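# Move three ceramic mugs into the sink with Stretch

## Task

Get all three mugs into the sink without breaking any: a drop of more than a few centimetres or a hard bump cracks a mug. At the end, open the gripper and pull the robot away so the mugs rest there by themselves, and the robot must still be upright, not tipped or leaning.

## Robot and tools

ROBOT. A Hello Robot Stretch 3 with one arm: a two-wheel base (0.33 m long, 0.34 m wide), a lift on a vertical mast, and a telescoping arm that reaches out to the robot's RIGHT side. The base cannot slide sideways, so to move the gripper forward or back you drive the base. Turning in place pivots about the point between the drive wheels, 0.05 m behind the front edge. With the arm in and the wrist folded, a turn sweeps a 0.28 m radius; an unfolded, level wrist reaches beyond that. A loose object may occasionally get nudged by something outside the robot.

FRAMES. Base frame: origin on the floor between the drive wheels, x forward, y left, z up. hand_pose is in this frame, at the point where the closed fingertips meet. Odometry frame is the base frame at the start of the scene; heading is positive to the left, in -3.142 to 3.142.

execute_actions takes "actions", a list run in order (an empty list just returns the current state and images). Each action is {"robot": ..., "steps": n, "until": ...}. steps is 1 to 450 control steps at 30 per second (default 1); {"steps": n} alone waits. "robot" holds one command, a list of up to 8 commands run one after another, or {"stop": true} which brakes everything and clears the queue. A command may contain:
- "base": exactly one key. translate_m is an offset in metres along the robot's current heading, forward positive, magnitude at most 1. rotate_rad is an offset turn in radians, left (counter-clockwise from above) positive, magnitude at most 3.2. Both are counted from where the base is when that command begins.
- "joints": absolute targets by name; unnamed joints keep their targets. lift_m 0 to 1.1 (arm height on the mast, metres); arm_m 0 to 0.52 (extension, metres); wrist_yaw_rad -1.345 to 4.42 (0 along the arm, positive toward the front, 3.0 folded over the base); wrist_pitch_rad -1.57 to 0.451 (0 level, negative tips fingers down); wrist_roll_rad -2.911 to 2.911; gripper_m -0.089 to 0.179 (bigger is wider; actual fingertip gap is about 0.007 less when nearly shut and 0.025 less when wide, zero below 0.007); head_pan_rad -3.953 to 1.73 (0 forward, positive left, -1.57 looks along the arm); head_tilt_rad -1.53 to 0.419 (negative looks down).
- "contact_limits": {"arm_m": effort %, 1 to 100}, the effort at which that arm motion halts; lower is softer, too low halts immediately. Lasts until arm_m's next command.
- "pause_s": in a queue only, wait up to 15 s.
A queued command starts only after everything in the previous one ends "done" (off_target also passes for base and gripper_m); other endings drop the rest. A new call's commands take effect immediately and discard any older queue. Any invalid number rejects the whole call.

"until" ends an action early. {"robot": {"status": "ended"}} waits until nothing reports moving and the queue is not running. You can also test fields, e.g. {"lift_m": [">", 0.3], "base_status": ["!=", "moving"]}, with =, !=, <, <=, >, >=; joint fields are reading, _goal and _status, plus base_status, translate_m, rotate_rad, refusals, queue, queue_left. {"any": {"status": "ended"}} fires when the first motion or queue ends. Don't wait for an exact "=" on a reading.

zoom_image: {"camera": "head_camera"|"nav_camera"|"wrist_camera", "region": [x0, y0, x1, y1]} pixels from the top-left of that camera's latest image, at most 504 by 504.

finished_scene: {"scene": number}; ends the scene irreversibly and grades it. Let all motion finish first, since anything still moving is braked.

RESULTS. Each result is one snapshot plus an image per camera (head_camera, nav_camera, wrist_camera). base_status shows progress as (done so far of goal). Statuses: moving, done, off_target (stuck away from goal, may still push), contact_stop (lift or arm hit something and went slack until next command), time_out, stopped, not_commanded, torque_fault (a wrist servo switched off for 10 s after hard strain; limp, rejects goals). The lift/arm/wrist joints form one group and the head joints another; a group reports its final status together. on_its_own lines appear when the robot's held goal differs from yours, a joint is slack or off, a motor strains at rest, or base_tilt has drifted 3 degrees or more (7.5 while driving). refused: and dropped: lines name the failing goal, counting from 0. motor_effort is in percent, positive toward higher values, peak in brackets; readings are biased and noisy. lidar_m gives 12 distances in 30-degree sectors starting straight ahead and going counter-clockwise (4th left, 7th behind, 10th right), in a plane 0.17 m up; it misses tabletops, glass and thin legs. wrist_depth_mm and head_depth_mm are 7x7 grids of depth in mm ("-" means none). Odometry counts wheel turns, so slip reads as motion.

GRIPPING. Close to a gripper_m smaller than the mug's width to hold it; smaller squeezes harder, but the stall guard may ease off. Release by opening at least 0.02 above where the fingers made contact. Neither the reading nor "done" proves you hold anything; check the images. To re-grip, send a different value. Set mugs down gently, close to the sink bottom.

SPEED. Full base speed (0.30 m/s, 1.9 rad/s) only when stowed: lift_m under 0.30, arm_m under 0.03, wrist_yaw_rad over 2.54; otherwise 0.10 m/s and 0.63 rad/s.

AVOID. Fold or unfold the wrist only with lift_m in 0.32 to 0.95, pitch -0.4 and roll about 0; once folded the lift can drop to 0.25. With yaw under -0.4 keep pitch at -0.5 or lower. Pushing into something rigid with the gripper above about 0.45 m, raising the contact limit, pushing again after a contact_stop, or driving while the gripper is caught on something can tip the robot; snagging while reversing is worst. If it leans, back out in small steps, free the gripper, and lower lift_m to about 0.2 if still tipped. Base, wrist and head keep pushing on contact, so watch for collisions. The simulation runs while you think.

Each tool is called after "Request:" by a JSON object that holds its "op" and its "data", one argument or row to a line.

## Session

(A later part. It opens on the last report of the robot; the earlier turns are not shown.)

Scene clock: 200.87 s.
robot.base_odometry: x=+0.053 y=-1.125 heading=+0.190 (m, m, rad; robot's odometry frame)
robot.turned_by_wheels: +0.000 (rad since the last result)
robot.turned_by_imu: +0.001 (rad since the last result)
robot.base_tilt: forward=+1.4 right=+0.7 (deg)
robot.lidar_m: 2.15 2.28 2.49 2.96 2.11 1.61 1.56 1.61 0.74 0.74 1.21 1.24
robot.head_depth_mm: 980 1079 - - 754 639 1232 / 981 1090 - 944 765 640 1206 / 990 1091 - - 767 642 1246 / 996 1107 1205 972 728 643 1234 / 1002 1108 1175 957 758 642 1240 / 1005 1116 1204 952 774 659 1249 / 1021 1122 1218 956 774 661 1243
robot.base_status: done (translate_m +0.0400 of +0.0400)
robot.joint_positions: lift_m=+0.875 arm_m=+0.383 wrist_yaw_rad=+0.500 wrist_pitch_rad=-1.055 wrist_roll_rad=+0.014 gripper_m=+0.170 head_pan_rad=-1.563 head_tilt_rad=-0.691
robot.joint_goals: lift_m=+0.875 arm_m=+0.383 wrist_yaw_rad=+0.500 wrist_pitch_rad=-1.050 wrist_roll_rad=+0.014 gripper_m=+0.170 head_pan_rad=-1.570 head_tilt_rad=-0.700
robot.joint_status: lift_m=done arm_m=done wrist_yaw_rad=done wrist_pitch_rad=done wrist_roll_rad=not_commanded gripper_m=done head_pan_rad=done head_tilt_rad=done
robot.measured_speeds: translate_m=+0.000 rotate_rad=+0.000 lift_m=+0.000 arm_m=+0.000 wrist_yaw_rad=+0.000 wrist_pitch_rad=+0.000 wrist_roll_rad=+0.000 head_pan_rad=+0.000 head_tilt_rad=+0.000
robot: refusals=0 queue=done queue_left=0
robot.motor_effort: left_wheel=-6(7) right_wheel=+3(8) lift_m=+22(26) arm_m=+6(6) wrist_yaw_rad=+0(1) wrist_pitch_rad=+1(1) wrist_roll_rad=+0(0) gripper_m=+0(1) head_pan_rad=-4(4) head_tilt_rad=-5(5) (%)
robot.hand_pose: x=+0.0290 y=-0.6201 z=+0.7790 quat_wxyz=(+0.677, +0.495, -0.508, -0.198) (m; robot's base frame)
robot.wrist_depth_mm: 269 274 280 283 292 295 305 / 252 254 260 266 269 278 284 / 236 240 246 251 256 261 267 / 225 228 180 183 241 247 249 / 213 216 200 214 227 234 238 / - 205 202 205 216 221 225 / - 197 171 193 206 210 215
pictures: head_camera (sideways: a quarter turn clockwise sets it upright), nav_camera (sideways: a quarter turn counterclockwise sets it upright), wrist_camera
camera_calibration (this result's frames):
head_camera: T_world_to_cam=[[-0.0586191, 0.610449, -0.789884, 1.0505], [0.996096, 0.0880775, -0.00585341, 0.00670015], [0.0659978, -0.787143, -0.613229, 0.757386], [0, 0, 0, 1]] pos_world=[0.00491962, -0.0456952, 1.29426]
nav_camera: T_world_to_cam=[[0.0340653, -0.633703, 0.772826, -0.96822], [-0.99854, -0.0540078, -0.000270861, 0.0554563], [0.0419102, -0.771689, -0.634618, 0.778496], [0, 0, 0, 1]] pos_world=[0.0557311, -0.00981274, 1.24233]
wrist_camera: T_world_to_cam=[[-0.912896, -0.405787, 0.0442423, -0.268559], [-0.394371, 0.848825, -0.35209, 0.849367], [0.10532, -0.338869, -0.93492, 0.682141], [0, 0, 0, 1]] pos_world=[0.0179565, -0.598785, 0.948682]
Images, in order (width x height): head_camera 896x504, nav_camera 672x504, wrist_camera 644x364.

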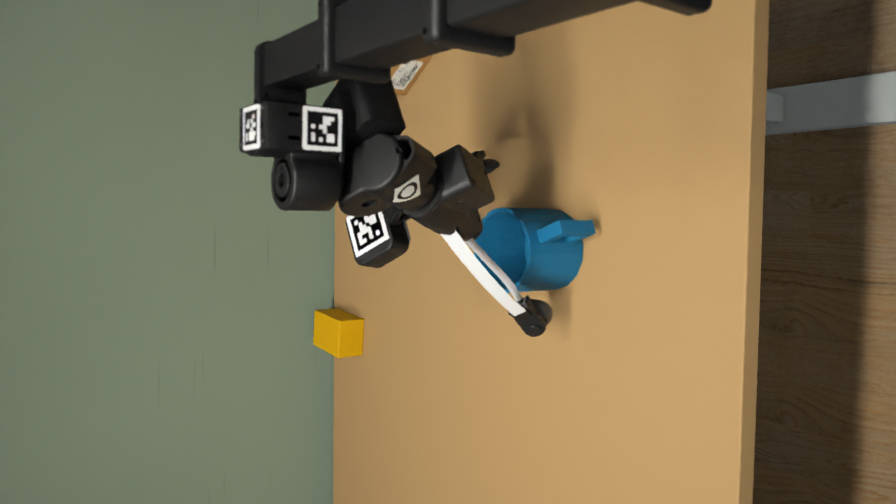

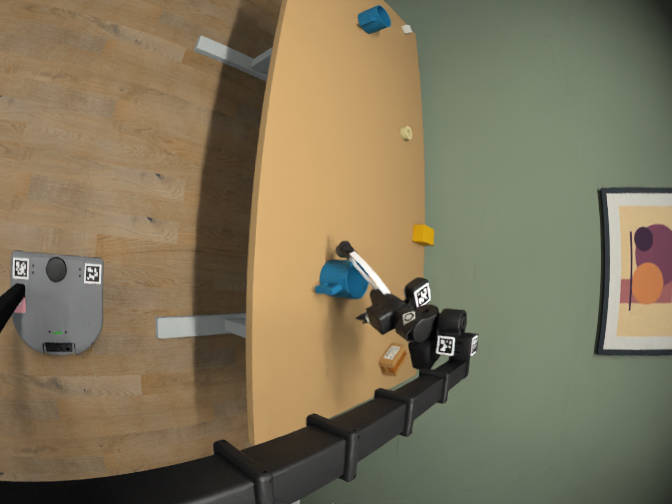

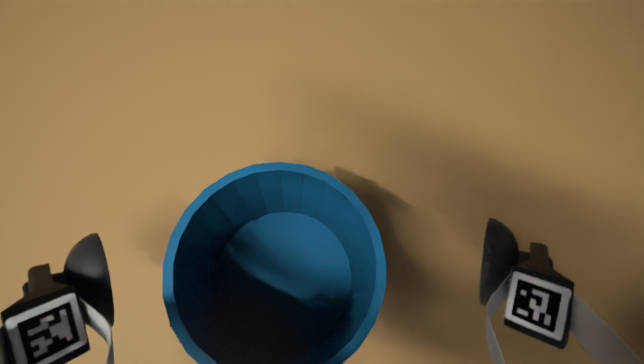

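Request:
{"op": "execute_actions", "data": {
  "actions": [
    {"robot":[{"joints":{"arm_m":0.372}},{"joints":{"gripper_m":0.04}},{"joints":{"lift_m":0.95}},{"joints":{"arm_m":0.0,"wrist_pitch_rad":-0.7}}],"steps":450,"until":{"robot":{"status":"ended"}}}
  ]
}}

Request:
{"op": "execute_actions", "data": {
  "actions": [
    {"robot":[{"base":{"rotate_rad":1.445},"joints":{"wrist_yaw_rad":2.6,"lift_m":0.295}},{"base":{"translate_m":1.0}},{"base":{"translate_m":1.0}},{"base":{"translate_m":0.56},"joints":{"lift_m":0.9}},{"base":{"rotate_rad":1.695},"joints":{"lift_m":1.09,"wrist_yaw_rad":0}},{"joints":{"arm_m":0.35,"wrist_pitch_rad":-1.03}}],"steps":450,"until":{"robot":{"status":"ended"}}},
    {"steps":450,"until":{"robot":{"status":"ended"}}},
    {"steps":450,"until":{"robot":{"status":"ended"}}}
  ]
}}

Scene clock: 218.50 s.
robot.base_odometry: x=+0.053 y=-1.125 heading=+0.190 (m, m, rad; robot's odometry frame)
robot.turned_by_wheels: +0.000 (rad since the last result)
robot.turned_by_imu: +0.001 (rad since the last result)
robot.base_tilt: forward=+1.5 right=+0.6 (deg)
robot.lidar_m: 2.16 2.28 2.49 2.97 2.11 1.62 1.57 1.62 0.75 0.74 1.21 1.24
robot.head_depth_mm: 972 1078 1158 942 783 - - / 981 1088 1177 950 788 - - / 991 1095 1183 952 788 - - / 997 1107 1193 952 812 - - / 1007 1116 1189 957 794 480 1194 / 1008 1118 1208 956 773 486 1220 / 1016 1125 1213 959 767 661 1243
robot.base_status: done (translate_m +0.0400 of +0.0400)
robot.joint_positions: lift_m=+0.950 arm_m=+0.000 wrist_yaw_rad=+0.501 wrist_pitch_rad=-0.736 wrist_roll_rad=+0.014 gripper_m=+0.047 head_pan_rad=-1.563 head_tilt_rad=-0.691
robot.joint_goals: lift_m=+0.950 arm_m=+0.000 wrist_yaw_rad=+0.500 wrist_pitch_rad=-0.700 wrist_roll_rad=+0.014 gripper_m=+0.046 head_pan_rad=-1.570 head_tilt_rad=-0.700
robot.joint_status: lift_m=done arm_m=done wrist_yaw_rad=done wrist_pitch_rad=done wrist_roll_rad=not_commanded gripper_m=done head_pan_rad=done head_tilt_rad=done
robot.measured_speeds: translate_m=+0.000 rotate_rad=+0.000 lift_m=+0.000 arm_m=+0.000 wrist_yaw_rad=+0.000 wrist_pitch_rad=+0.000 wrist_roll_rad=+0.000 head_pan_rad=+0.000 head_tilt_rad=+0.000
robot: refusals=0 queue=done queue_left=0
robot.on_its_own: gripper_m is held at +0.046, not at your +0.040, by its stall guard, which is not easing now
robot.motor_effort: left_wheel=-5(6) right_wheel=+3(3) lift_m=+30(32) arm_m=-5(1) wrist_yaw_rad=-1(0) wrist_pitch_rad=+10(10) wrist_roll_rad=+0(0) gripper_m=-21(97) head_pan_rad=-4(4) head_tilt_rad=-5(6) (%)
robot.hand_pose: x=+0.0619 y=-0.2979 z=+0.8987 quat_wxyz=(+0.698, +0.409, -0.581, -0.086) (m; robot's base frame)
robot.wrist_depth_mm: 602 612 642 651 662 701 703 / 511 526 547 552 567 568 551 / 463 456 470 475 484 494 502 / - 426 187 178 426 427 439 / - - 190 214 184 383 383 / - - 193 202 157 345 349 / 927 920 192 190 936 327 319
pictures: head_camera (sideways: a quarter turn clockwise sets it upright), nav_camera (sideways: a quarter turn counterclockwise sets it upright), wrist_camera
camera_calibration (this result's frames):
head_camera: T_world_to_cam=[[-0.0586184, 0.610452, -0.789881, 1.0505], [0.996097, 0.0880762, -0.00585305, 0.00669968], [0.0659967, -0.787141, -0.613232, 0.757391], [0, 0, 0, 1]] pos_world=[0.00491956, -0.0456951, 1.29426]
nav_camera: T_world_to_cam=[[0.0340645, -0.633707, 0.772823, -0.968217], [-0.998541, -0.0540064, -0.000271072, 0.0554565], [0.0419092, -0.771686, -0.634622, 0.7785], [0, 0, 0, 1]] pos_world=[0.055731, -0.00981253, 1.24233]
wrist_camera: T_world_to_cam=[[-0.917413, -0.397605, 0.0162506, -0.0851964], [-0.318843, 0.71002, -0.627862, 0.832829], [0.238103, -0.58119, -0.778155, 0.678439], [0, 0, 0, 1]] pos_world=[0.0258434, -0.230898, 1.05222]
Images, in order (width x height): head_camera 896x504, nav_camera 672x504, wrist_camera 644x364.

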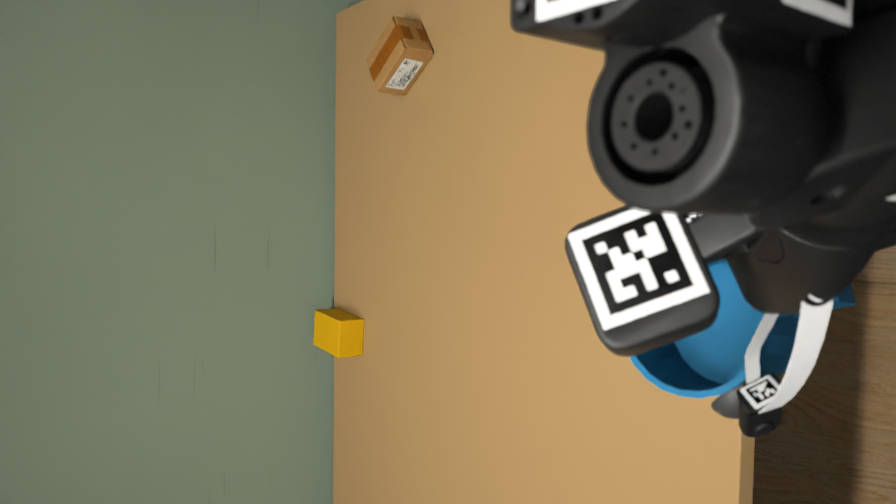

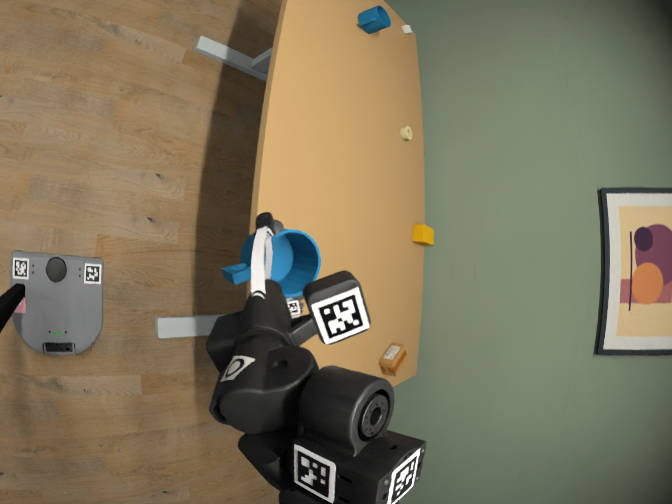

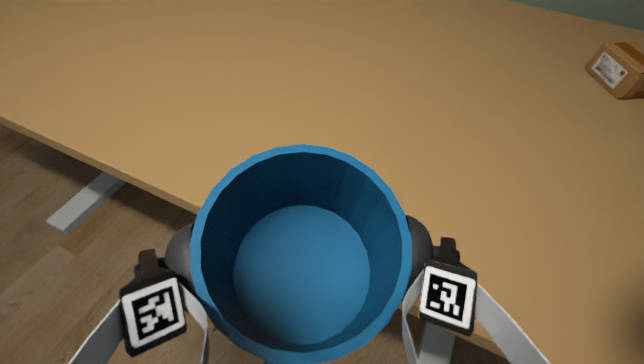

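Scene clock: 248.93 s.
robot.base_odometry: x=-0.110 y=+1.430 heading=-2.954 (m, m, rad; robot's odometry frame)
robot.turned_by_wheels: +3.140 (rad since the last result)
robot.turned_by_imu: +3.141 (rad since the last result)
robot.base_tilt: forward=+1.4 right=+0.6 (deg)
robot.lidar_m: 1.84 1.69 2.63 3.27 2.67 1.34 1.34 0.64 0.47 0.45 0.47 0.64
robot.head_depth_mm: 893 980 831 650 557 679 822 / - 983 914 913 556 685 839 / - - 620 977 560 690 845 / 902 998 925 1019 560 696 852 / 907 990 960 1021 563 706 862 / 785 981 966 1018 568 711 872 / 919 1008 970 1027 605 719 887
robot.base_status: done (rotate_rad +1.6948 of +1.6950)
robot.joint_positions: lift_m=+1.090 arm_m=+0.350 wrist_yaw_rad=+0.001 wrist_pitch_rad=-1.048 wrist_roll_rad=+0.014 gripper_m=+0.047 head_pan_rad=-1.563 head_tilt_rad=-0.691
robot.joint_goals: lift_m=+1.090 arm_m=+0.350 wrist_yaw_rad=+0.000 wrist_pitch_rad=-1.030 wrist_roll_rad=+0.014 gripper_m=+0.046 head_pan_rad=-1.570 head_tilt_rad=-0.700
robot.joint_status: lift_m=done arm_m=done wrist_yaw_rad=done wrist_pitch_rad=done wrist_roll_rad=not_commanded gripper_m=done head_pan_rad=done head_tilt_rad=done
robot.measured_speeds: translate_m=+0.000 rotate_rad=+0.000 lift_m=+0.000 arm_m=+0.000 wrist_yaw_rad=+0.000 wrist_pitch_rad=+0.000 wrist_roll_rad=+0.000 head_pan_rad=+0.000 head_tilt_rad=+0.000
robot: refusals=0 queue=done queue_left=0
robot.on_its_own: gripper_m is held at +0.046, not at your +0.040, by its stall guard, which is not easing now
robot.motor_effort: left_wheel=-6(15) right_wheel=+4(10) lift_m=+30(33) arm_m=+6(9) wrist_yaw_rad=-1(1) wrist_pitch_rad=+5(10) wrist_roll_rad=+0(0) gripper_m=-21(21) head_pan_rad=-5(5) head_tilt_rad=-6(6) (%)
robot.hand_pose: x=-0.0215 y=-0.6016 z=+0.9944 quat_wxyz=(+0.608, +0.352, -0.616, -0.357) (m; robot's base frame)
robot.wrist_depth_mm: 402 398 409 408 343 333 341 / 481 490 504 504 348 314 317 / 532 532 552 554 350 293 298 / 499 494 178 180 313 274 282 / 478 470 189 212 185 258 266 / 453 462 195 202 155 245 252 / 438 430 192 184 349 236 236
pictures: head_camera (sideways: a quarter turn clockwise sets it upright), nav_camera (sideways: a quarter turn counterclockwise sets it upright), wrist_camera
camera_calibration (this result's frames):
head_camera: T_world_to_cam=[[-0.0586096, 0.61047, -0.789868, 1.05048], [0.996098, 0.0880619, -0.00585133, 0.00669744], [0.0659852, -0.787129, -0.613249, 0.757412], [0, 0, 0, 1]] pos_world=[0.0049189, -0.0456949, 1.29426]
nav_camera: T_world_to_cam=[[0.0340554, -0.633724, 0.77281, -0.968199], [-0.998541, -0.0539919, -0.000272059, 0.0554578], [0.0418979, -0.771673, -0.634638, 0.778522], [0, 0, 0, 1]] pos_world=[0.0557309, -0.00981199, 1.24233]
wrist_camera: T_world_to_cam=[[-0.995699, 0.0817134, 0.0436652, -0.0246238], [0.0607097, 0.931462, -0.358737, 0.955699], [-0.0699861, -0.354543, -0.932417, 0.879415], [0, 0, 0, 1]] pos_world=[-0.0209913, -0.576394, 1.1639]
Images, in order (width x height): head_camera 896x504, nav_camera 672x504, wrist_camera 644x364.

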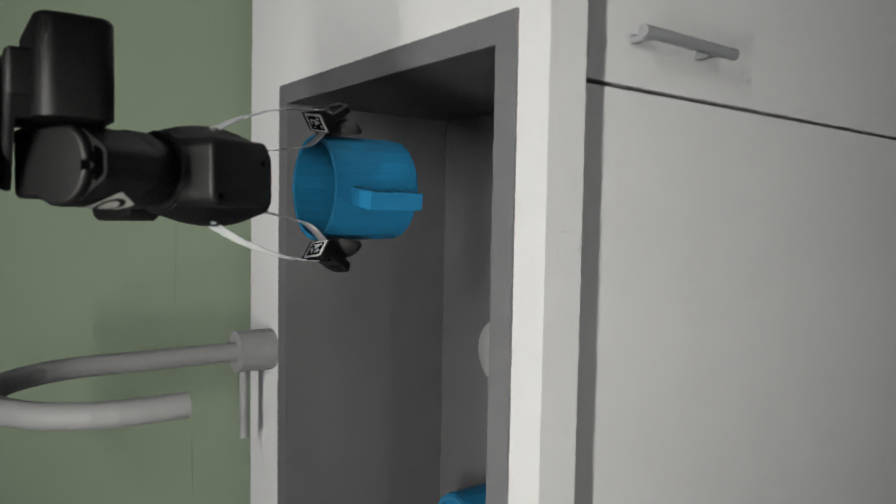

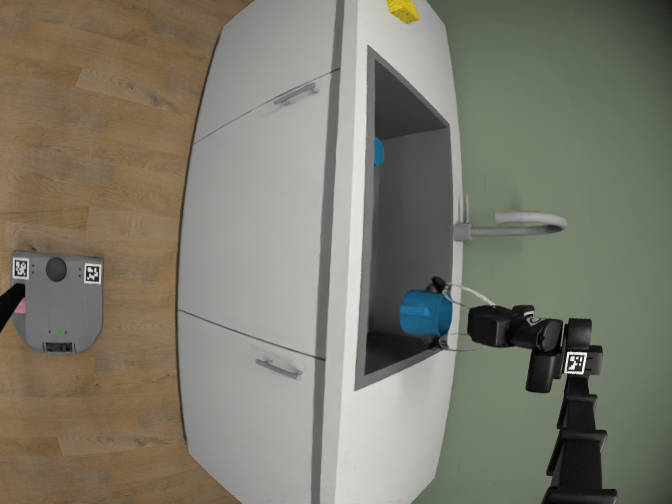

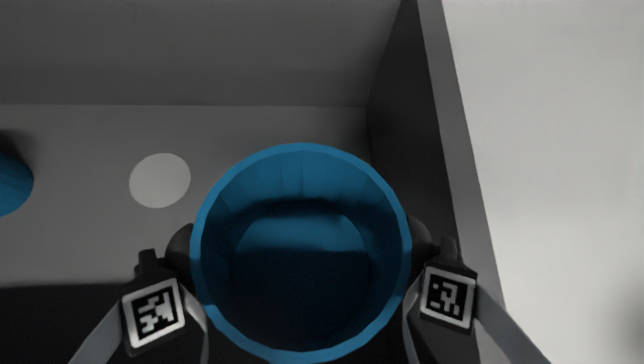

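Request:
{"op": "execute_actions", "data": {
  "actions": [
    {"robot":[{"base":{"translate_m":0.03},"joints":{"arm_m":0.51}},{"joints":{"lift_m":0.83}}],"steps":450,"until":{"robot":{"status":"ended"}}}
  ]
}}

Scene clock: 262.47 s.
robot.base_odometry: x=-0.140 y=+1.424 heading=-2.954 (m, m, rad; robot's odometry frame)
robot.turned_by_wheels: +0.000 (rad since the last result)
robot.turned_by_imu: +0.001 (rad since the last result)
robot.base_tilt: forward=+1.5 right=+0.6 (deg)
robot.lidar_m: 1.81 1.66 2.60 3.24 2.71 1.37 1.37 0.64 0.47 0.45 0.47 0.64
robot.head_depth_mm: 886 982 872 - 591 689 828 / 895 989 - 993 557 686 840 / 894 988 - 874 560 692 847 / 898 997 955 1010 559 698 854 / 891 972 945 1023 564 703 863 / 888 993 969 1019 566 711 873 / 919 1020 972 1028 604 718 882
robot.base_status: done (translate_m +0.0300 of +0.0300)
robot.joint_positions: lift_m=+0.830 arm_m=+0.510 wrist_yaw_rad=+0.000 wrist_pitch_rad=-1.049 wrist_roll_rad=+0.014 gripper_m=+0.047 head_pan_rad=-1.563 head_tilt_rad=-0.691
robot.joint_goals: lift_m=+0.830 arm_m=+0.510 wrist_yaw_rad=+0.000 wrist_pitch_rad=-1.030 wrist_roll_rad=+0.014 gripper_m=+0.046 head_pan_rad=-1.570 head_tilt_rad=-0.700
robot.joint_status: lift_m=done arm_m=done wrist_yaw_rad=done wrist_pitch_rad=done wrist_roll_rad=not_commanded gripper_m=done head_pan_rad=done head_tilt_rad=done
robot.measured_speeds: translate_m=+0.000 rotate_rad=+0.000 lift_m=+0.000 arm_m=+0.000 wrist_yaw_rad=+0.000 wrist_pitch_rad=+0.000 wrist_roll_rad=+0.000 head_pan_rad=+0.000 head_tilt_rad=+0.000
robot: refusals=0 queue=done queue_left=0
robot.on_its_own: gripper_m is held at +0.046, not at your +0.040, by its stall guard, which is not easing now
robot.motor_effort: left_wheel=-6(7) right_wheel=+4(7) lift_m=+24(31) arm_m=+6(3) wrist_yaw_rad=-1(1) wrist_pitch_rad=+5(5) wrist_roll_rad=+0(0) gripper_m=-21(21) head_pan_rad=-5(5) head_tilt_rad=-5(5) (%)
robot.hand_pose: x=-0.0216 y=-0.7614 z=+0.7346 quat_wxyz=(+0.608, +0.352, -0.616, -0.357) (m; robot's base frame)
robot.wrist_depth_mm: 201 204 206 209 210 214 169 / 246 247 251 255 259 241 170 / 255 258 261 268 275 241 170 / 240 244 179 180 258 242 169 / 225 232 188 214 185 243 171 / 217 220 194 204 156 233 172 / 207 207 192 184 218 218 172
pictures: head_camera (sideways: a quarter turn clockwise sets it upright), nav_camera (sideways: a quarter turn counterclockwise sets it upright), wrist_camera
camera_calibration (this result's frames):
head_camera: T_world_to_cam=[[-0.0586069, 0.610473, -0.789866, 1.05048], [0.996098, 0.0880574, -0.00585107, 0.00669709], [0.0659816, -0.787127, -0.613252, 0.757416], [0, 0, 0, 1]] pos_world=[0.00491869, -0.0456949, 1.29426]
nav_camera: T_world_to_cam=[[0.0340525, -0.633726, 0.772807, -0.968196], [-0.998542, -0.0539874, -0.000272212, 0.055458], [0.0418944, -0.771671, -0.634641, 0.778525], [0, 0, 0, 1]] pos_world=[0.0557308, -0.00981202, 1.24233]
wrist_camera: T_world_to_cam=[[-0.995689, 0.0817992, 0.0437318, -0.000216487], [0.0608229, 0.931745, -0.357983, 1.01101], [-0.0700296, -0.35378, -0.932704, 0.58128], [0, 0, 0, 1]] pos_world=[-0.0210012, -0.736339, 0.904095]
Images, in order (width x height): head_camera 896x504, nav_camera 672x504, wrist_camera 644x364.

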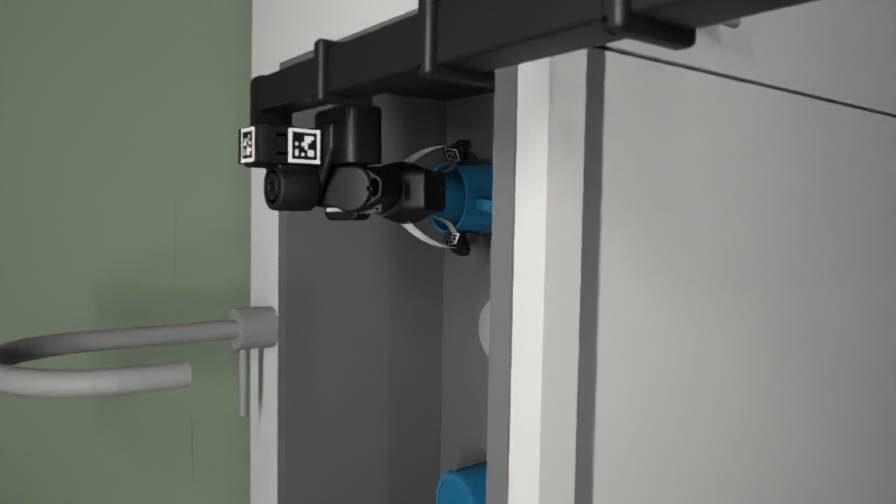

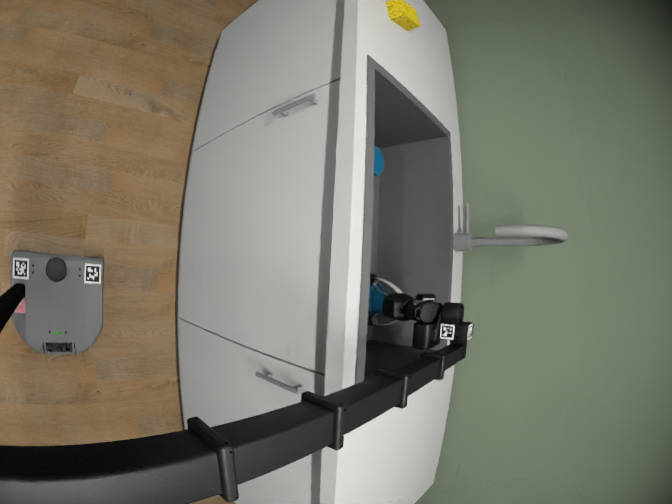

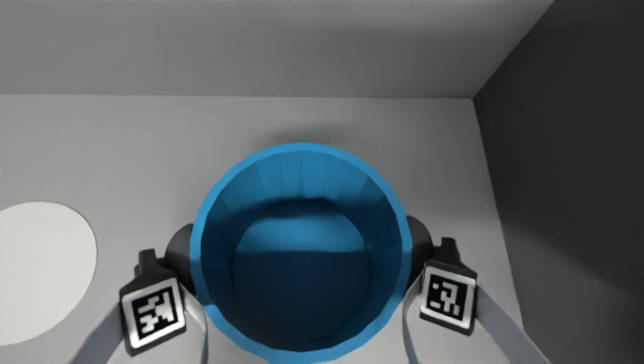

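Request:
{"op": "execute_actions", "data": {
  "actions": [
    {"robot":[{"joints":{"lift_m":0.814}},{"joints":{"gripper_m":0.13}},{"joints":{"lift_m":1.0}},{"joints":{"arm_m":0.0,"wrist_pitch_rad":-0.4}}],"steps":450,"until":{"robot":{"status":"ended"}}},
    {"robot":[{"base":{"rotate_rad":1.8},"joints":{"wrist_yaw_rad":2.6,"lift_m":0.29}},{"base":{"translate_m":1.0}},{"base":{"translate_m":1.0}},{"base":{"translate_m":0.661},"joints":{"lift_m":1.02}},{"base":{"rotate_rad":1.344},"joints":{"wrist_yaw_rad":0,"wrist_pitch_rad":-1.05,"gripper_m":0.17}},{"joints":{"arm_m":0.4}}],"steps":450,"until":{"robot":{"status":"ended"}}},
    {"steps":450,"until":{"robot":{"status":"ended"}}},
    {"steps":450,"until":{"robot":{"status":"ended"}}}
  ]
}}

Scene clock: 317.30 s.
robot.base_odometry: x=+0.937 y=-1.009 heading=+0.190 (m, m, rad; robot's odometry frame)
robot.turned_by_wheels: +3.144 (rad since the last result)
robot.turned_by_imu: +3.147 (rad since the last result)
robot.base_tilt: forward=+1.4 right=+0.6 (deg)
robot.lidar_m: 1.31 1.38 1.90 2.98 3.12 2.37 2.42 1.22 1.16 0.68 0.67 1.36
robot.head_depth_mm: - 1054 1142 944 763 640 582 / - 1086 1147 948 765 639 584 / 923 - 1147 951 768 642 587 / 953 1058 1151 958 767 643 589 / 961 1059 1161 952 771 641 590 / 964 1066 1159 953 773 645 588 / 973 1081 1195 1283 771 645 589
robot.base_status: done (rotate_rad +1.3438 of +1.3440)
robot.joint_positions: lift_m=+1.020 arm_m=+0.400 wrist_yaw_rad=+0.001 wrist_pitch_rad=-1.055 wrist_roll_rad=+0.014 gripper_m=+0.170 head_pan_rad=-1.563 head_tilt_rad=-0.691
robot.joint_goals: lift_m=+1.020 arm_m=+0.400 wrist_yaw_rad=+0.000 wrist_pitch_rad=-1.050 wrist_roll_rad=+0.014 gripper_m=+0.170 head_pan_rad=-1.570 head_tilt_rad=-0.700
robot.joint_status: lift_m=done arm_m=done wrist_yaw_rad=done wrist_pitch_rad=done wrist_roll_rad=not_commanded gripper_m=done head_pan_rad=done head_tilt_rad=done
robot.measured_speeds: translate_m=+0.000 rotate_rad=+0.000 lift_m=+0.000 arm_m=+0.000 wrist_yaw_rad=+0.000 wrist_pitch_rad=+0.000 wrist_roll_rad=+0.000 head_pan_rad=+0.000 head_tilt_rad=+0.000
robot: refusals=0 queue=done queue_left=0
robot.motor_effort: left_wheel=-6(13) right_wheel=+4(8) lift_m=+28(30) arm_m=+5(11) wrist_yaw_rad=-2(2) wrist_pitch_rad=+1(5) wrist_roll_rad=+0(0) gripper_m=+0(88) head_pan_rad=-4(5) head_tilt_rad=-5(5) (%)
robot.hand_pose: x=-0.0215 y=-0.6499 z=+0.9238 quat_wxyz=(+0.607, +0.354, -0.615, -0.359) (m; robot's base frame)
robot.wrist_depth_mm: 442 449 455 466 480 483 504 / 411 421 428 440 447 454 468 / 388 393 405 412 419 426 435 / 366 373 386 390 393 406 413 / 351 352 358 370 381 387 390 / - 329 339 354 355 364 376 / - 320 329 338 338 342 355
pictures: head_camera (sideways: a quarter turn clockwise sets it upright), nav_camera (sideways: a quarter turn counterclockwise sets it upright), wrist_camera
camera_calibration (this result's frames):
head_camera: T_world_to_cam=[[-0.0586026, 0.610483, -0.789859, 1.05047], [0.996099, 0.0880504, -0.00585013, 0.00669586], [0.065976, -0.78712, -0.613261, 0.757428], [0, 0, 0, 1]] pos_world=[0.00491837, -0.0456948, 1.29426]
nav_camera: T_world_to_cam=[[0.0340481, -0.633736, 0.7728, -0.968187], [-0.998542, -0.0539804, -0.000272754, 0.0554587], [0.0418889, -0.771664, -0.63465, 0.778537], [0, 0, 0, 1]] pos_world=[0.0557308, -0.00981167, 1.24233]
wrist_camera: T_world_to_cam=[[-0.995704, 0.081334, 0.044251, -0.0183719], [0.0606459, 0.933998, -0.352093, 0.970875], [-0.0699675, -0.347897, -0.934918, 0.803035], [0, 0, 0, 1]] pos_world=[-0.0209861, -0.625927, 1.09342]
Images, in order (width x height): head_camera 896x504, nav_camera 672x504, wrist_camera 644x364.

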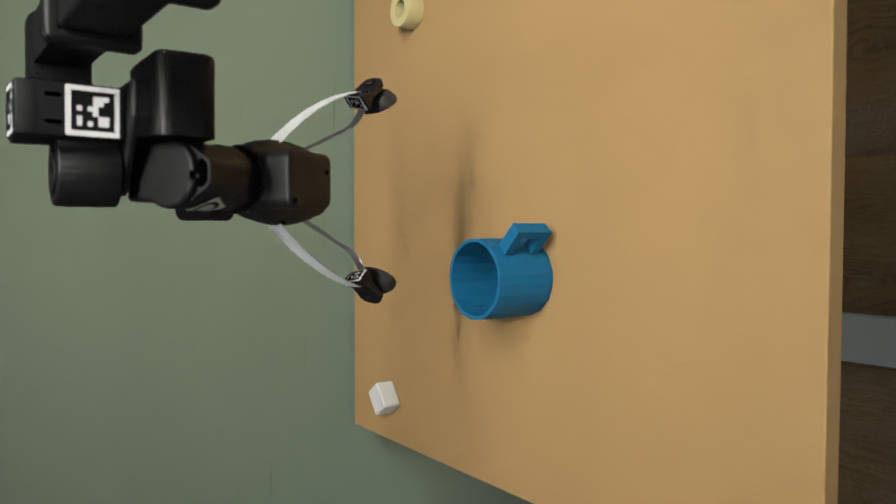

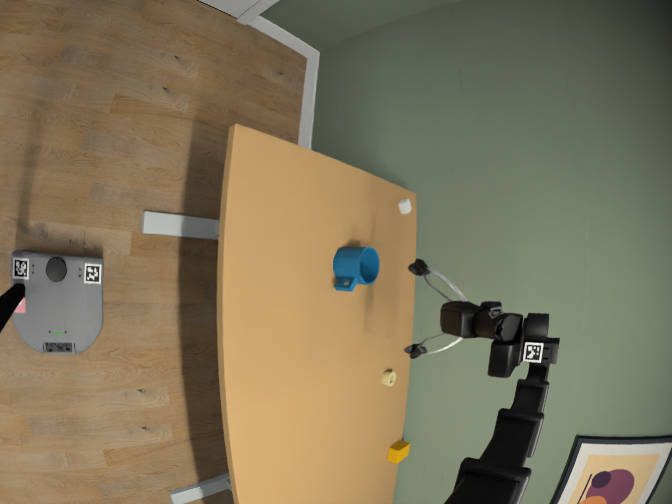

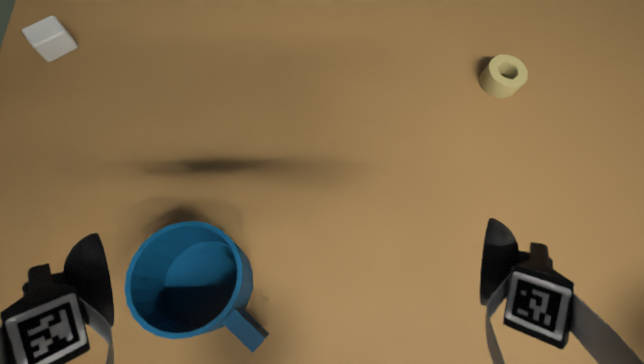

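Request:
{"op": "execute_actions", "data": {
  "actions": [
    {"robot":[{"base":{"translate_m":0.012},"joints":{"arm_m":0.44,"wrist_yaw_rad":0.8}},{"joints":{"lift_m":0.92}}],"steps":450,"until":{"robot":{"status":"ended"}}}
  ]
}}

Scene clock: 326.83 s.
robot.base_odometry: x=+0.949 y=-1.007 heading=+0.190 (m, m, rad; robot's odometry frame)
robot.turned_by_wheels: +0.000 (rad since the last result)
robot.turned_by_imu: +0.001 (rad since the last result)
robot.base_tilt: forward=+1.5 right=+0.7 (deg)
robot.lidar_m: 1.30 1.37 1.88 2.99 3.14 2.38 2.42 1.23 1.16 0.67 0.67 1.35
robot.head_depth_mm: 938 1010 - 918 762 638 584 / 944 1005 1148 948 765 641 586 / 953 1024 - 922 768 641 585 / 954 1054 1141 877 763 642 588 / 960 1058 1160 990 770 643 588 / 964 1068 1156 959 768 644 589 / 971 1072 1200 1315 773 645 590
robot.base_status: done (translate_m +0.0120 of +0.0120)
robot.joint_positions: lift_m=+0.920 arm_m=+0.440 wrist_yaw_rad=+0.798 wrist_pitch_rad=-1.055 wrist_roll_rad=+0.014 gripper_m=+0.170 head_pan_rad=-1.563 head_tilt_rad=-0.691
robot.joint_goals: lift_m=+0.920 arm_m=+0.440 wrist_yaw_rad=+0.800 wrist_pitch_rad=-1.050 wrist_roll_rad=+0.014 gripper_m=+0.170 head_pan_rad=-1.570 head_tilt_rad=-0.700
robot.joint_status: lift_m=done arm_m=done wrist_yaw_rad=done wrist_pitch_rad=done wrist_roll_rad=not_commanded gripper_m=done head_pan_rad=done head_tilt_rad=done
robot.measured_speeds: translate_m=+0.000 rotate_rad=+0.000 lift_m=+0.000 arm_m=+0.000 wrist_yaw_rad=+0.000 wrist_pitch_rad=+0.000 wrist_roll_rad=+0.000 head_pan_rad=+0.000 head_tilt_rad=+0.000
robot: refusals=0 queue=done queue_left=0
robot.motor_effort: left_wheel=-5(8) right_wheel=+3(8) lift_m=+22(27) arm_m=+6(6) wrist_yaw_rad=+2(1) wrist_pitch_rad=+1(1) wrist_roll_rad=+0(0) gripper_m=+0(0) head_pan_rad=-4(5) head_tilt_rad=-6(6) (%)
robot.hand_pose: x=+0.0538 y=-0.6583 z=+0.8240 quat_wxyz=(+0.698, +0.565, -0.429, -0.095) (m; robot's base frame)
robot.wrist_depth_mm: - - 334 341 350 356 369 / - 306 310 319 324 337 343 / 285 290 293 303 306 313 321 / 273 271 280 283 293 294 302 / 256 261 255 255 275 279 284 / - 248 246 246 259 263 273 / - 235 238 237 248 250 258
pictures: head_camera (sideways: a quarter turn clockwise sets it upright), nav_camera (sideways: a quarter turn counterclockwise sets it upright), wrist_camera
camera_calibration (this result's frames):
head_camera: T_world_to_cam=[[-0.0586026, 0.610482, -0.789859, 1.05047], [0.996099, 0.0880504, -0.00585014, 0.00669588], [0.065976, -0.78712, -0.613261, 0.757428], [0, 0, 0, 1]] pos_world=[0.00491837, -0.0456948, 1.29426]
nav_camera: T_world_to_cam=[[0.0340481, -0.633736, 0.7728, -0.968187], [-0.998542, -0.0539804, -0.000272749, 0.0554587], [0.0418889, -0.771664, -0.634649, 0.778537], [0, 0, 0, 1]] pos_world=[0.0557308, -0.00981168, 1.24233]
wrist_camera: T_world_to_cam=[[-0.754031, -0.655346, 0.0442527, -0.436175], [-0.625673, 0.696116, -0.352072, 0.819358], [0.199924, -0.293161, -0.934926, 0.733642], [0, 0, 0, 1]] pos_world=[0.0370878, -0.641139, 0.993676]
Images, in order (width x height): head_camera 896x504, nav_camera 672x504, wrist_camera 644x364.

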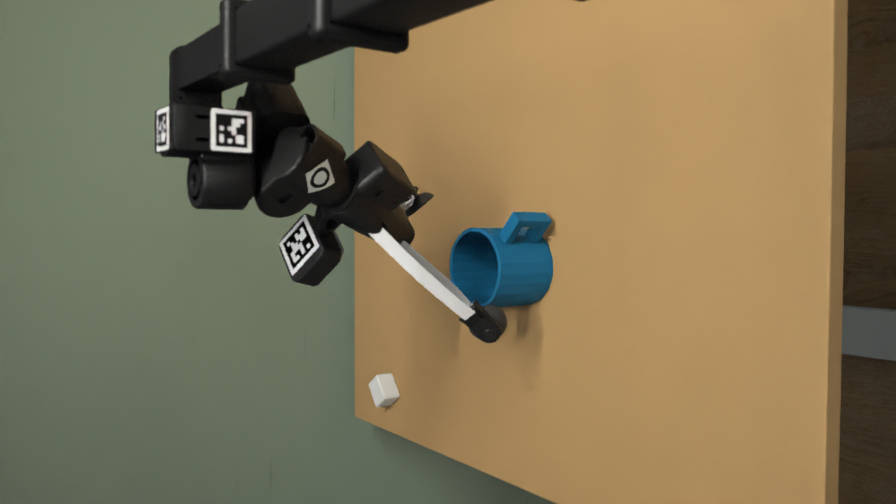

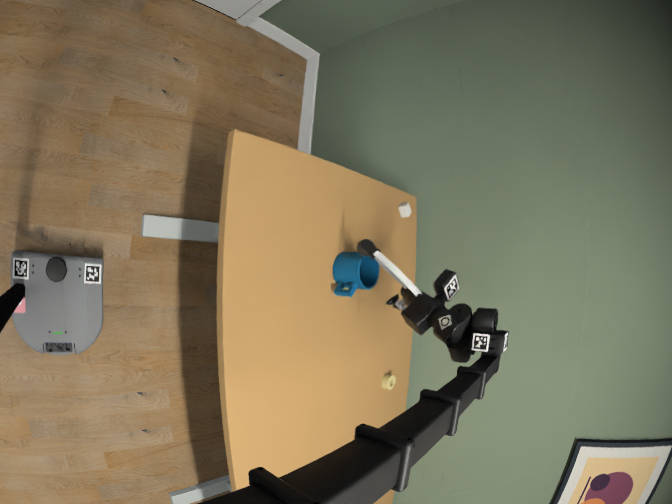

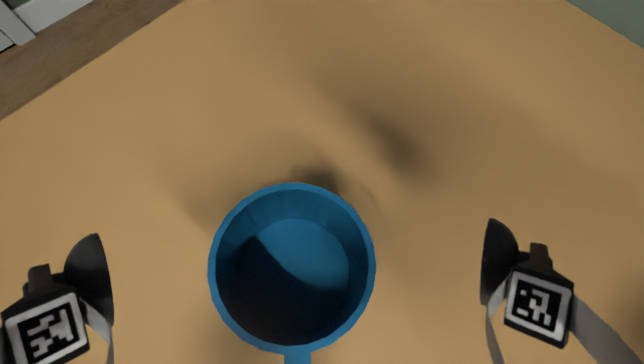

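Request:
{"op": "execute_actions", "data": {
  "actions": [
    {"robot":[{"joints":{"arm_m":0.435,"lift_m":0.875}},{"joints":{"gripper_m":0.04}},{"joints":{"lift_m":0.95}},{"base":{"translate_m":-0.2},"joints":{"arm_m":0.0,"wrist_pitch_rad":-0.7,"wrist_yaw_rad":1.5}}],"steps":450,"until":{"robot":{"status":"ended"}}}
  ]
}}

Request:
{"op": "execute_actions", "data": {
  "actions": [
    {"robot":[{"base":{"rotate_rad":0.8},"joints":{"wrist_yaw_rad":2.6,"lift_m":0.85}},{"base":{"rotate_rad":1.031},"joints":{"lift_m":0.295}},{"base":{"translate_m":1.0}},{"base":{"translate_m":1.0}},{"base":{"translate_m":0.684},"joints":{"lift_m":0.95}},{"base":{"rotate_rad":1.309},"joints":{"lift_m":1.09,"wrist_yaw_rad":0}},{"joints":{"arm_m":0.33,"wrist_pitch_rad":-1.03}}],"steps":450,"until":{"robot":{"status":"ended"}}},
    {"steps":450,"until":{"robot":{"status":"ended"}}},
    {"steps":450,"until":{"robot":{"status":"ended"}}}
  ]
}}

Scene clock: 352.80 s.
robot.base_odometry: x=+0.753 y=-1.044 heading=+0.190 (m, m, rad; robot's odometry frame)
robot.turned_by_wheels: +0.000 (rad since the last result)
robot.turned_by_imu: +0.000 (rad since the last result)
robot.base_tilt: forward=+1.6 right=+0.6 (deg)
robot.lidar_m: 1.50 1.58 2.16 3.00 3.10 2.21 2.23 1.07 1.16 1.12 0.74 1.55
robot.head_depth_mm: 940 1035 1139 946 805 - - / 943 1046 1140 945 809 - - / 947 1052 1145 948 803 - - / 955 1054 1156 953 765 643 - / 954 1057 1154 956 772 642 - / 959 1070 1154 954 768 662 - / 967 1076 1159 963 775 662 -
robot.base_status: done (translate_m -0.2000 of -0.2000)
robot.joint_positions: lift_m=+0.950 arm_m=+0.000 wrist_yaw_rad=+1.499 wrist_pitch_rad=-0.735 wrist_roll_rad=+0.014 gripper_m=+0.047 head_pan_rad=-1.563 head_tilt_rad=-0.691
robot.joint_goals: lift_m=+0.950 arm_m=+0.000 wrist_yaw_rad=+1.500 wrist_pitch_rad=-0.700 wrist_roll_rad=+0.014 gripper_m=+0.046 head_pan_rad=-1.570 head_tilt_rad=-0.700
robot.joint_status: lift_m=done arm_m=done wrist_yaw_rad=done wrist_pitch_rad=done wrist_roll_rad=not_commanded gripper_m=done head_pan_rad=done head_tilt_rad=done
robot.measured_speeds: translate_m=+0.000 rotate_rad=+0.000 lift_m=+0.000 arm_m=+0.000 wrist_yaw_rad=+0.000 wrist_pitch_rad=+0.000 wrist_roll_rad=+0.000 head_pan_rad=+0.000 head_tilt_rad=+0.000
robot: refusals=0 queue=done queue_left=0
robot.on_its_own: gripper_m is held at +0.046, not at your +0.040, by its stall guard, which is not easing now
robot.motor_effort: left_wheel=-5(12) right_wheel=+4(5) lift_m=+30(31) arm_m=-5(3) wrist_yaw_rad=+1(3) wrist_pitch_rad=+10(9) wrist_roll_rad=+0(0) gripper_m=-22(99) head_pan_rad=-5(5) head_tilt_rad=-5(5) (%)
robot.hand_pose: x=+0.1521 y=-0.1579 z=+0.8988 quat_wxyz=(+0.654, +0.637, -0.314, +0.259) (m; robot's base frame)
robot.wrist_depth_mm: - - - - - - - / - - - - - - 585 / - - - - 502 488 490 / - - 184 177 429 431 440 / - - 184 213 181 378 387 / - - 193 202 162 349 348 / 915 929 191 191 964 318 315
pictures: head_camera (sideways: a quarter turn clockwise sets it upright), nav_camera (sideways: a quarter turn counterclockwise sets it upright), wrist_camera
camera_calibration (this result's frames):
head_camera: T_world_to_cam=[[-0.0586023, 0.610485, -0.789857, 1.05046], [0.996099, 0.0880499, -0.00584987, 0.00669553], [0.0659755, -0.787118, -0.613263, 0.757431], [0, 0, 0, 1]] pos_world=[0.00491834, -0.0456948, 1.29426]
nav_camera: T_world_to_cam=[[0.0340478, -0.633738, 0.772798, -0.968184], [-0.998542, -0.0539798, -0.000272904, 0.0554589], [0.0418884, -0.771662, -0.634652, 0.77854], [0, 0, 0, 1]] pos_world=[0.0557308, -0.00981151, 1.24233]
wrist_camera: T_world_to_cam=[[-0.162318, -0.986605, 0.0162267, -0.154629], [-0.769331, 0.11624, -0.628187, 0.737254], [0.617886, -0.11445, -0.777893, 0.754115], [0, 0, 0, 1]] pos_world=[0.0761362, -0.151948, 1.05226]
Images, in order (width x height): head_camera 896x504, nav_camera 672x504, wrist_camera 644x364.

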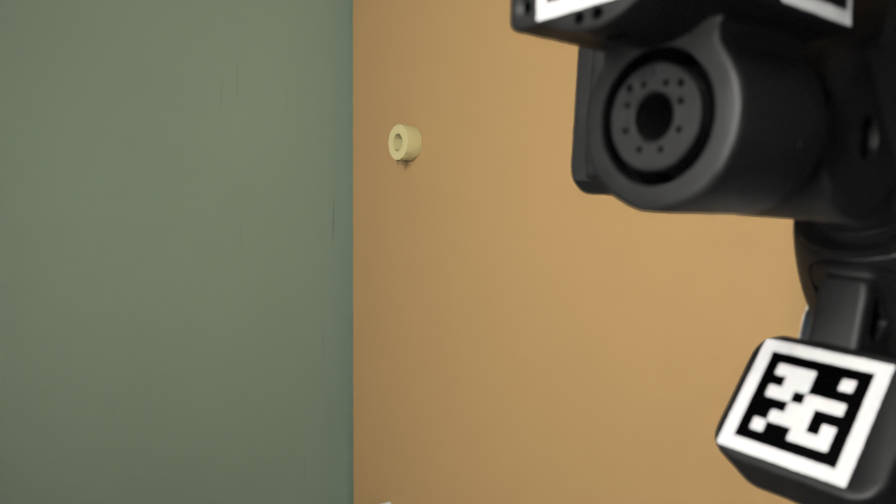

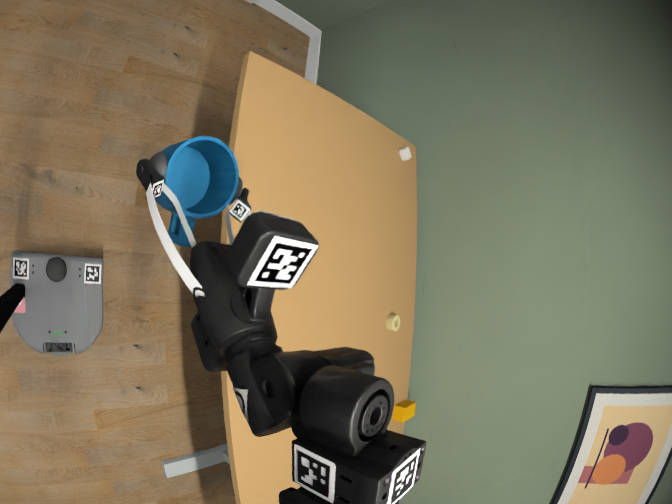

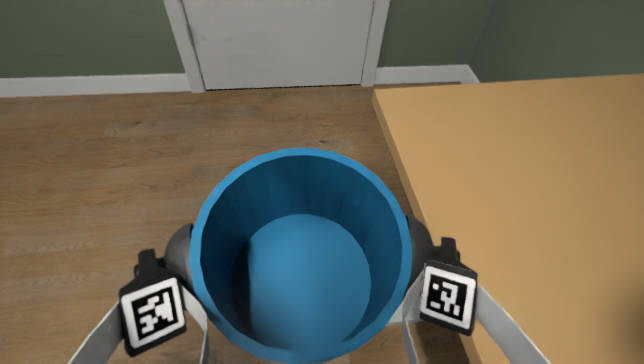

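Scene clock: 384.97 s.
robot.base_odometry: x=-0.413 y=+1.373 heading=-2.954 (m, m, rad; robot's odometry frame)
robot.turned_by_wheels: +3.139 (rad since the last result)
robot.turned_by_imu: +3.142 (rad since the last result)
robot.base_tilt: forward=+1.5 right=+0.6 (deg)
robot.lidar_m: 1.56 1.44 1.93 3.21 3.12 1.62 1.62 0.64 0.46 0.44 0.46 0.62
robot.head_depth_mm: - 979 937 986 552 672 821 / - 979 916 1003 555 673 827 / - - 636 980 556 676 826 / 895 980 918 1014 558 680 830 / 900 991 946 926 561 686 842 / 902 993 934 948 563 670 847 / 904 1006 854 687 564 694 856
robot.base_status: done (rotate_rad +1.3088 of +1.3090)
robot.joint_positions: lift_m=+1.090 arm_m=+0.330 wrist_yaw_rad=+0.001 wrist_pitch_rad=-1.048 wrist_roll_rad=+0.014 gripper_m=+0.047 head_pan_rad=-1.563 head_tilt_rad=-0.692
robot.joint_goals: lift_m=+1.090 arm_m=+0.330 wrist_yaw_rad=+0.000 wrist_pitch_rad=-1.030 wrist_roll_rad=+0.014 gripper_m=+0.046 head_pan_rad=-1.570 head_tilt_rad=-0.700
robot.joint_status: lift_m=done arm_m=done wrist_yaw_rad=done wrist_pitch_rad=done wrist_roll_rad=not_commanded gripper_m=done head_pan_rad=done head_tilt_rad=done
robot.measured_speeds: translate_m=+0.000 rotate_rad=+0.000 lift_m=+0.000 arm_m=+0.000 wrist_yaw_rad=+0.000 wrist_pitch_rad=+0.000 wrist_roll_rad=+0.000 head_pan_rad=+0.000 head_tilt_rad=+0.000
robot: refusals=0 queue=done queue_left=0
robot.on_its_own: gripper_m is held at +0.046, not at your +0.040, by its stall guard, which is not easing now
robot.motor_effort: left_wheel=-6(15) right_wheel=+4(8) lift_m=+30(33) arm_m=+5(4) wrist_yaw_rad=+0(3) wrist_pitch_rad=+5(10) wrist_roll_rad=+0(0) gripper_m=-21(22) head_pan_rad=-5(5) head_tilt_rad=-5(5) (%)
robot.hand_pose: x=-0.0215 y=-0.5816 z=+0.9944 quat_wxyz=(+0.608, +0.352, -0.616, -0.357) (m; robot's base frame)
robot.wrist_depth_mm: 371 412 421 422 437 442 426 / 370 490 513 524 544 552 433 / 370 527 550 562 574 548 440 / 367 449 178 180 532 541 444 / 362 480 188 213 184 508 439 / 360 454 195 202 158 498 443 / 353 431 193 189 454 461 431
pictures: head_camera (sideways: a quarter turn clockwise sets it upright), nav_camera (sideways: a quarter turn counterclockwise sets it upright), wrist_camera
camera_calibration (this result's frames):
head_camera: T_world_to_cam=[[-0.0585986, 0.610501, -0.789845, 1.05045], [0.996099, 0.0880438, -0.00584828, 0.00669345], [0.0659705, -0.787107, -0.613279, 0.757451], [0, 0, 0, 1]] pos_world=[0.00491805, -0.0456946, 1.29426]
nav_camera: T_world_to_cam=[[0.034044, -0.633754, 0.772785, -0.968168], [-0.998542, -0.0539736, -0.00027382, 0.0554601], [0.0418835, -0.77165, -0.634667, 0.77856], [0, 0, 0, 1]] pos_world=[0.0557307, -0.00981064, 1.24233]
wrist_camera: T_world_to_cam=[[-0.995701, 0.0816769, 0.0436783, -0.026292], [0.060677, 0.931496, -0.358656, 0.936988], [-0.06998, -0.354464, -0.932447, 0.886595], [0, 0, 0, 1]] pos_world=[-0.0209887, -0.556387, 1.16391]
Images, in order (width x height): head_camera 896x504, nav_camera 672x504, wrist_camera 644x364.

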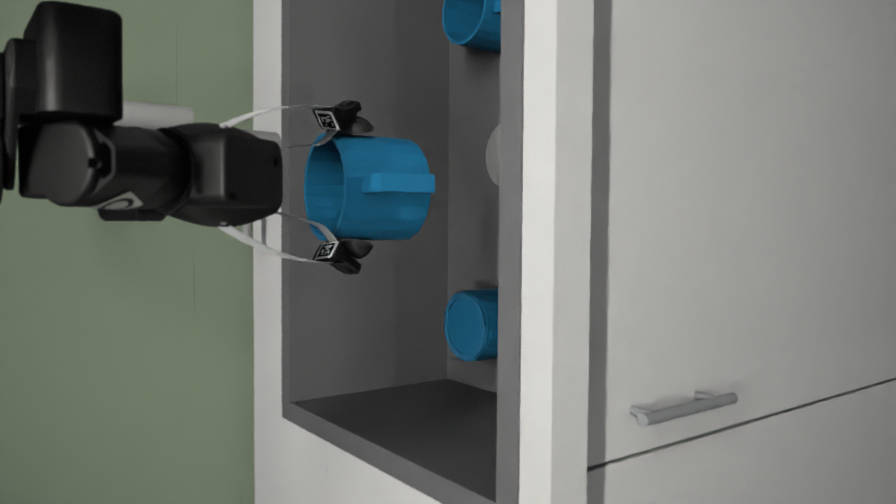

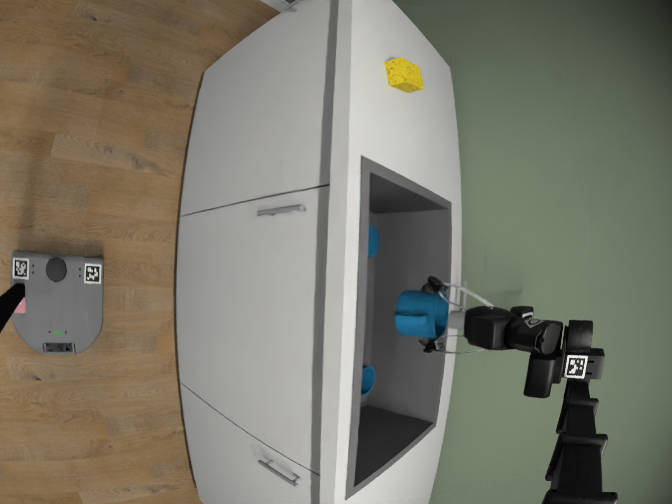

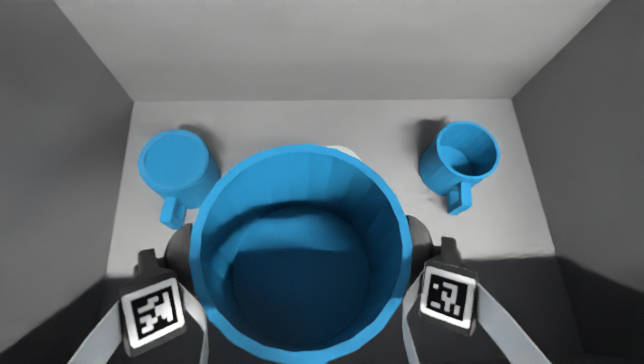

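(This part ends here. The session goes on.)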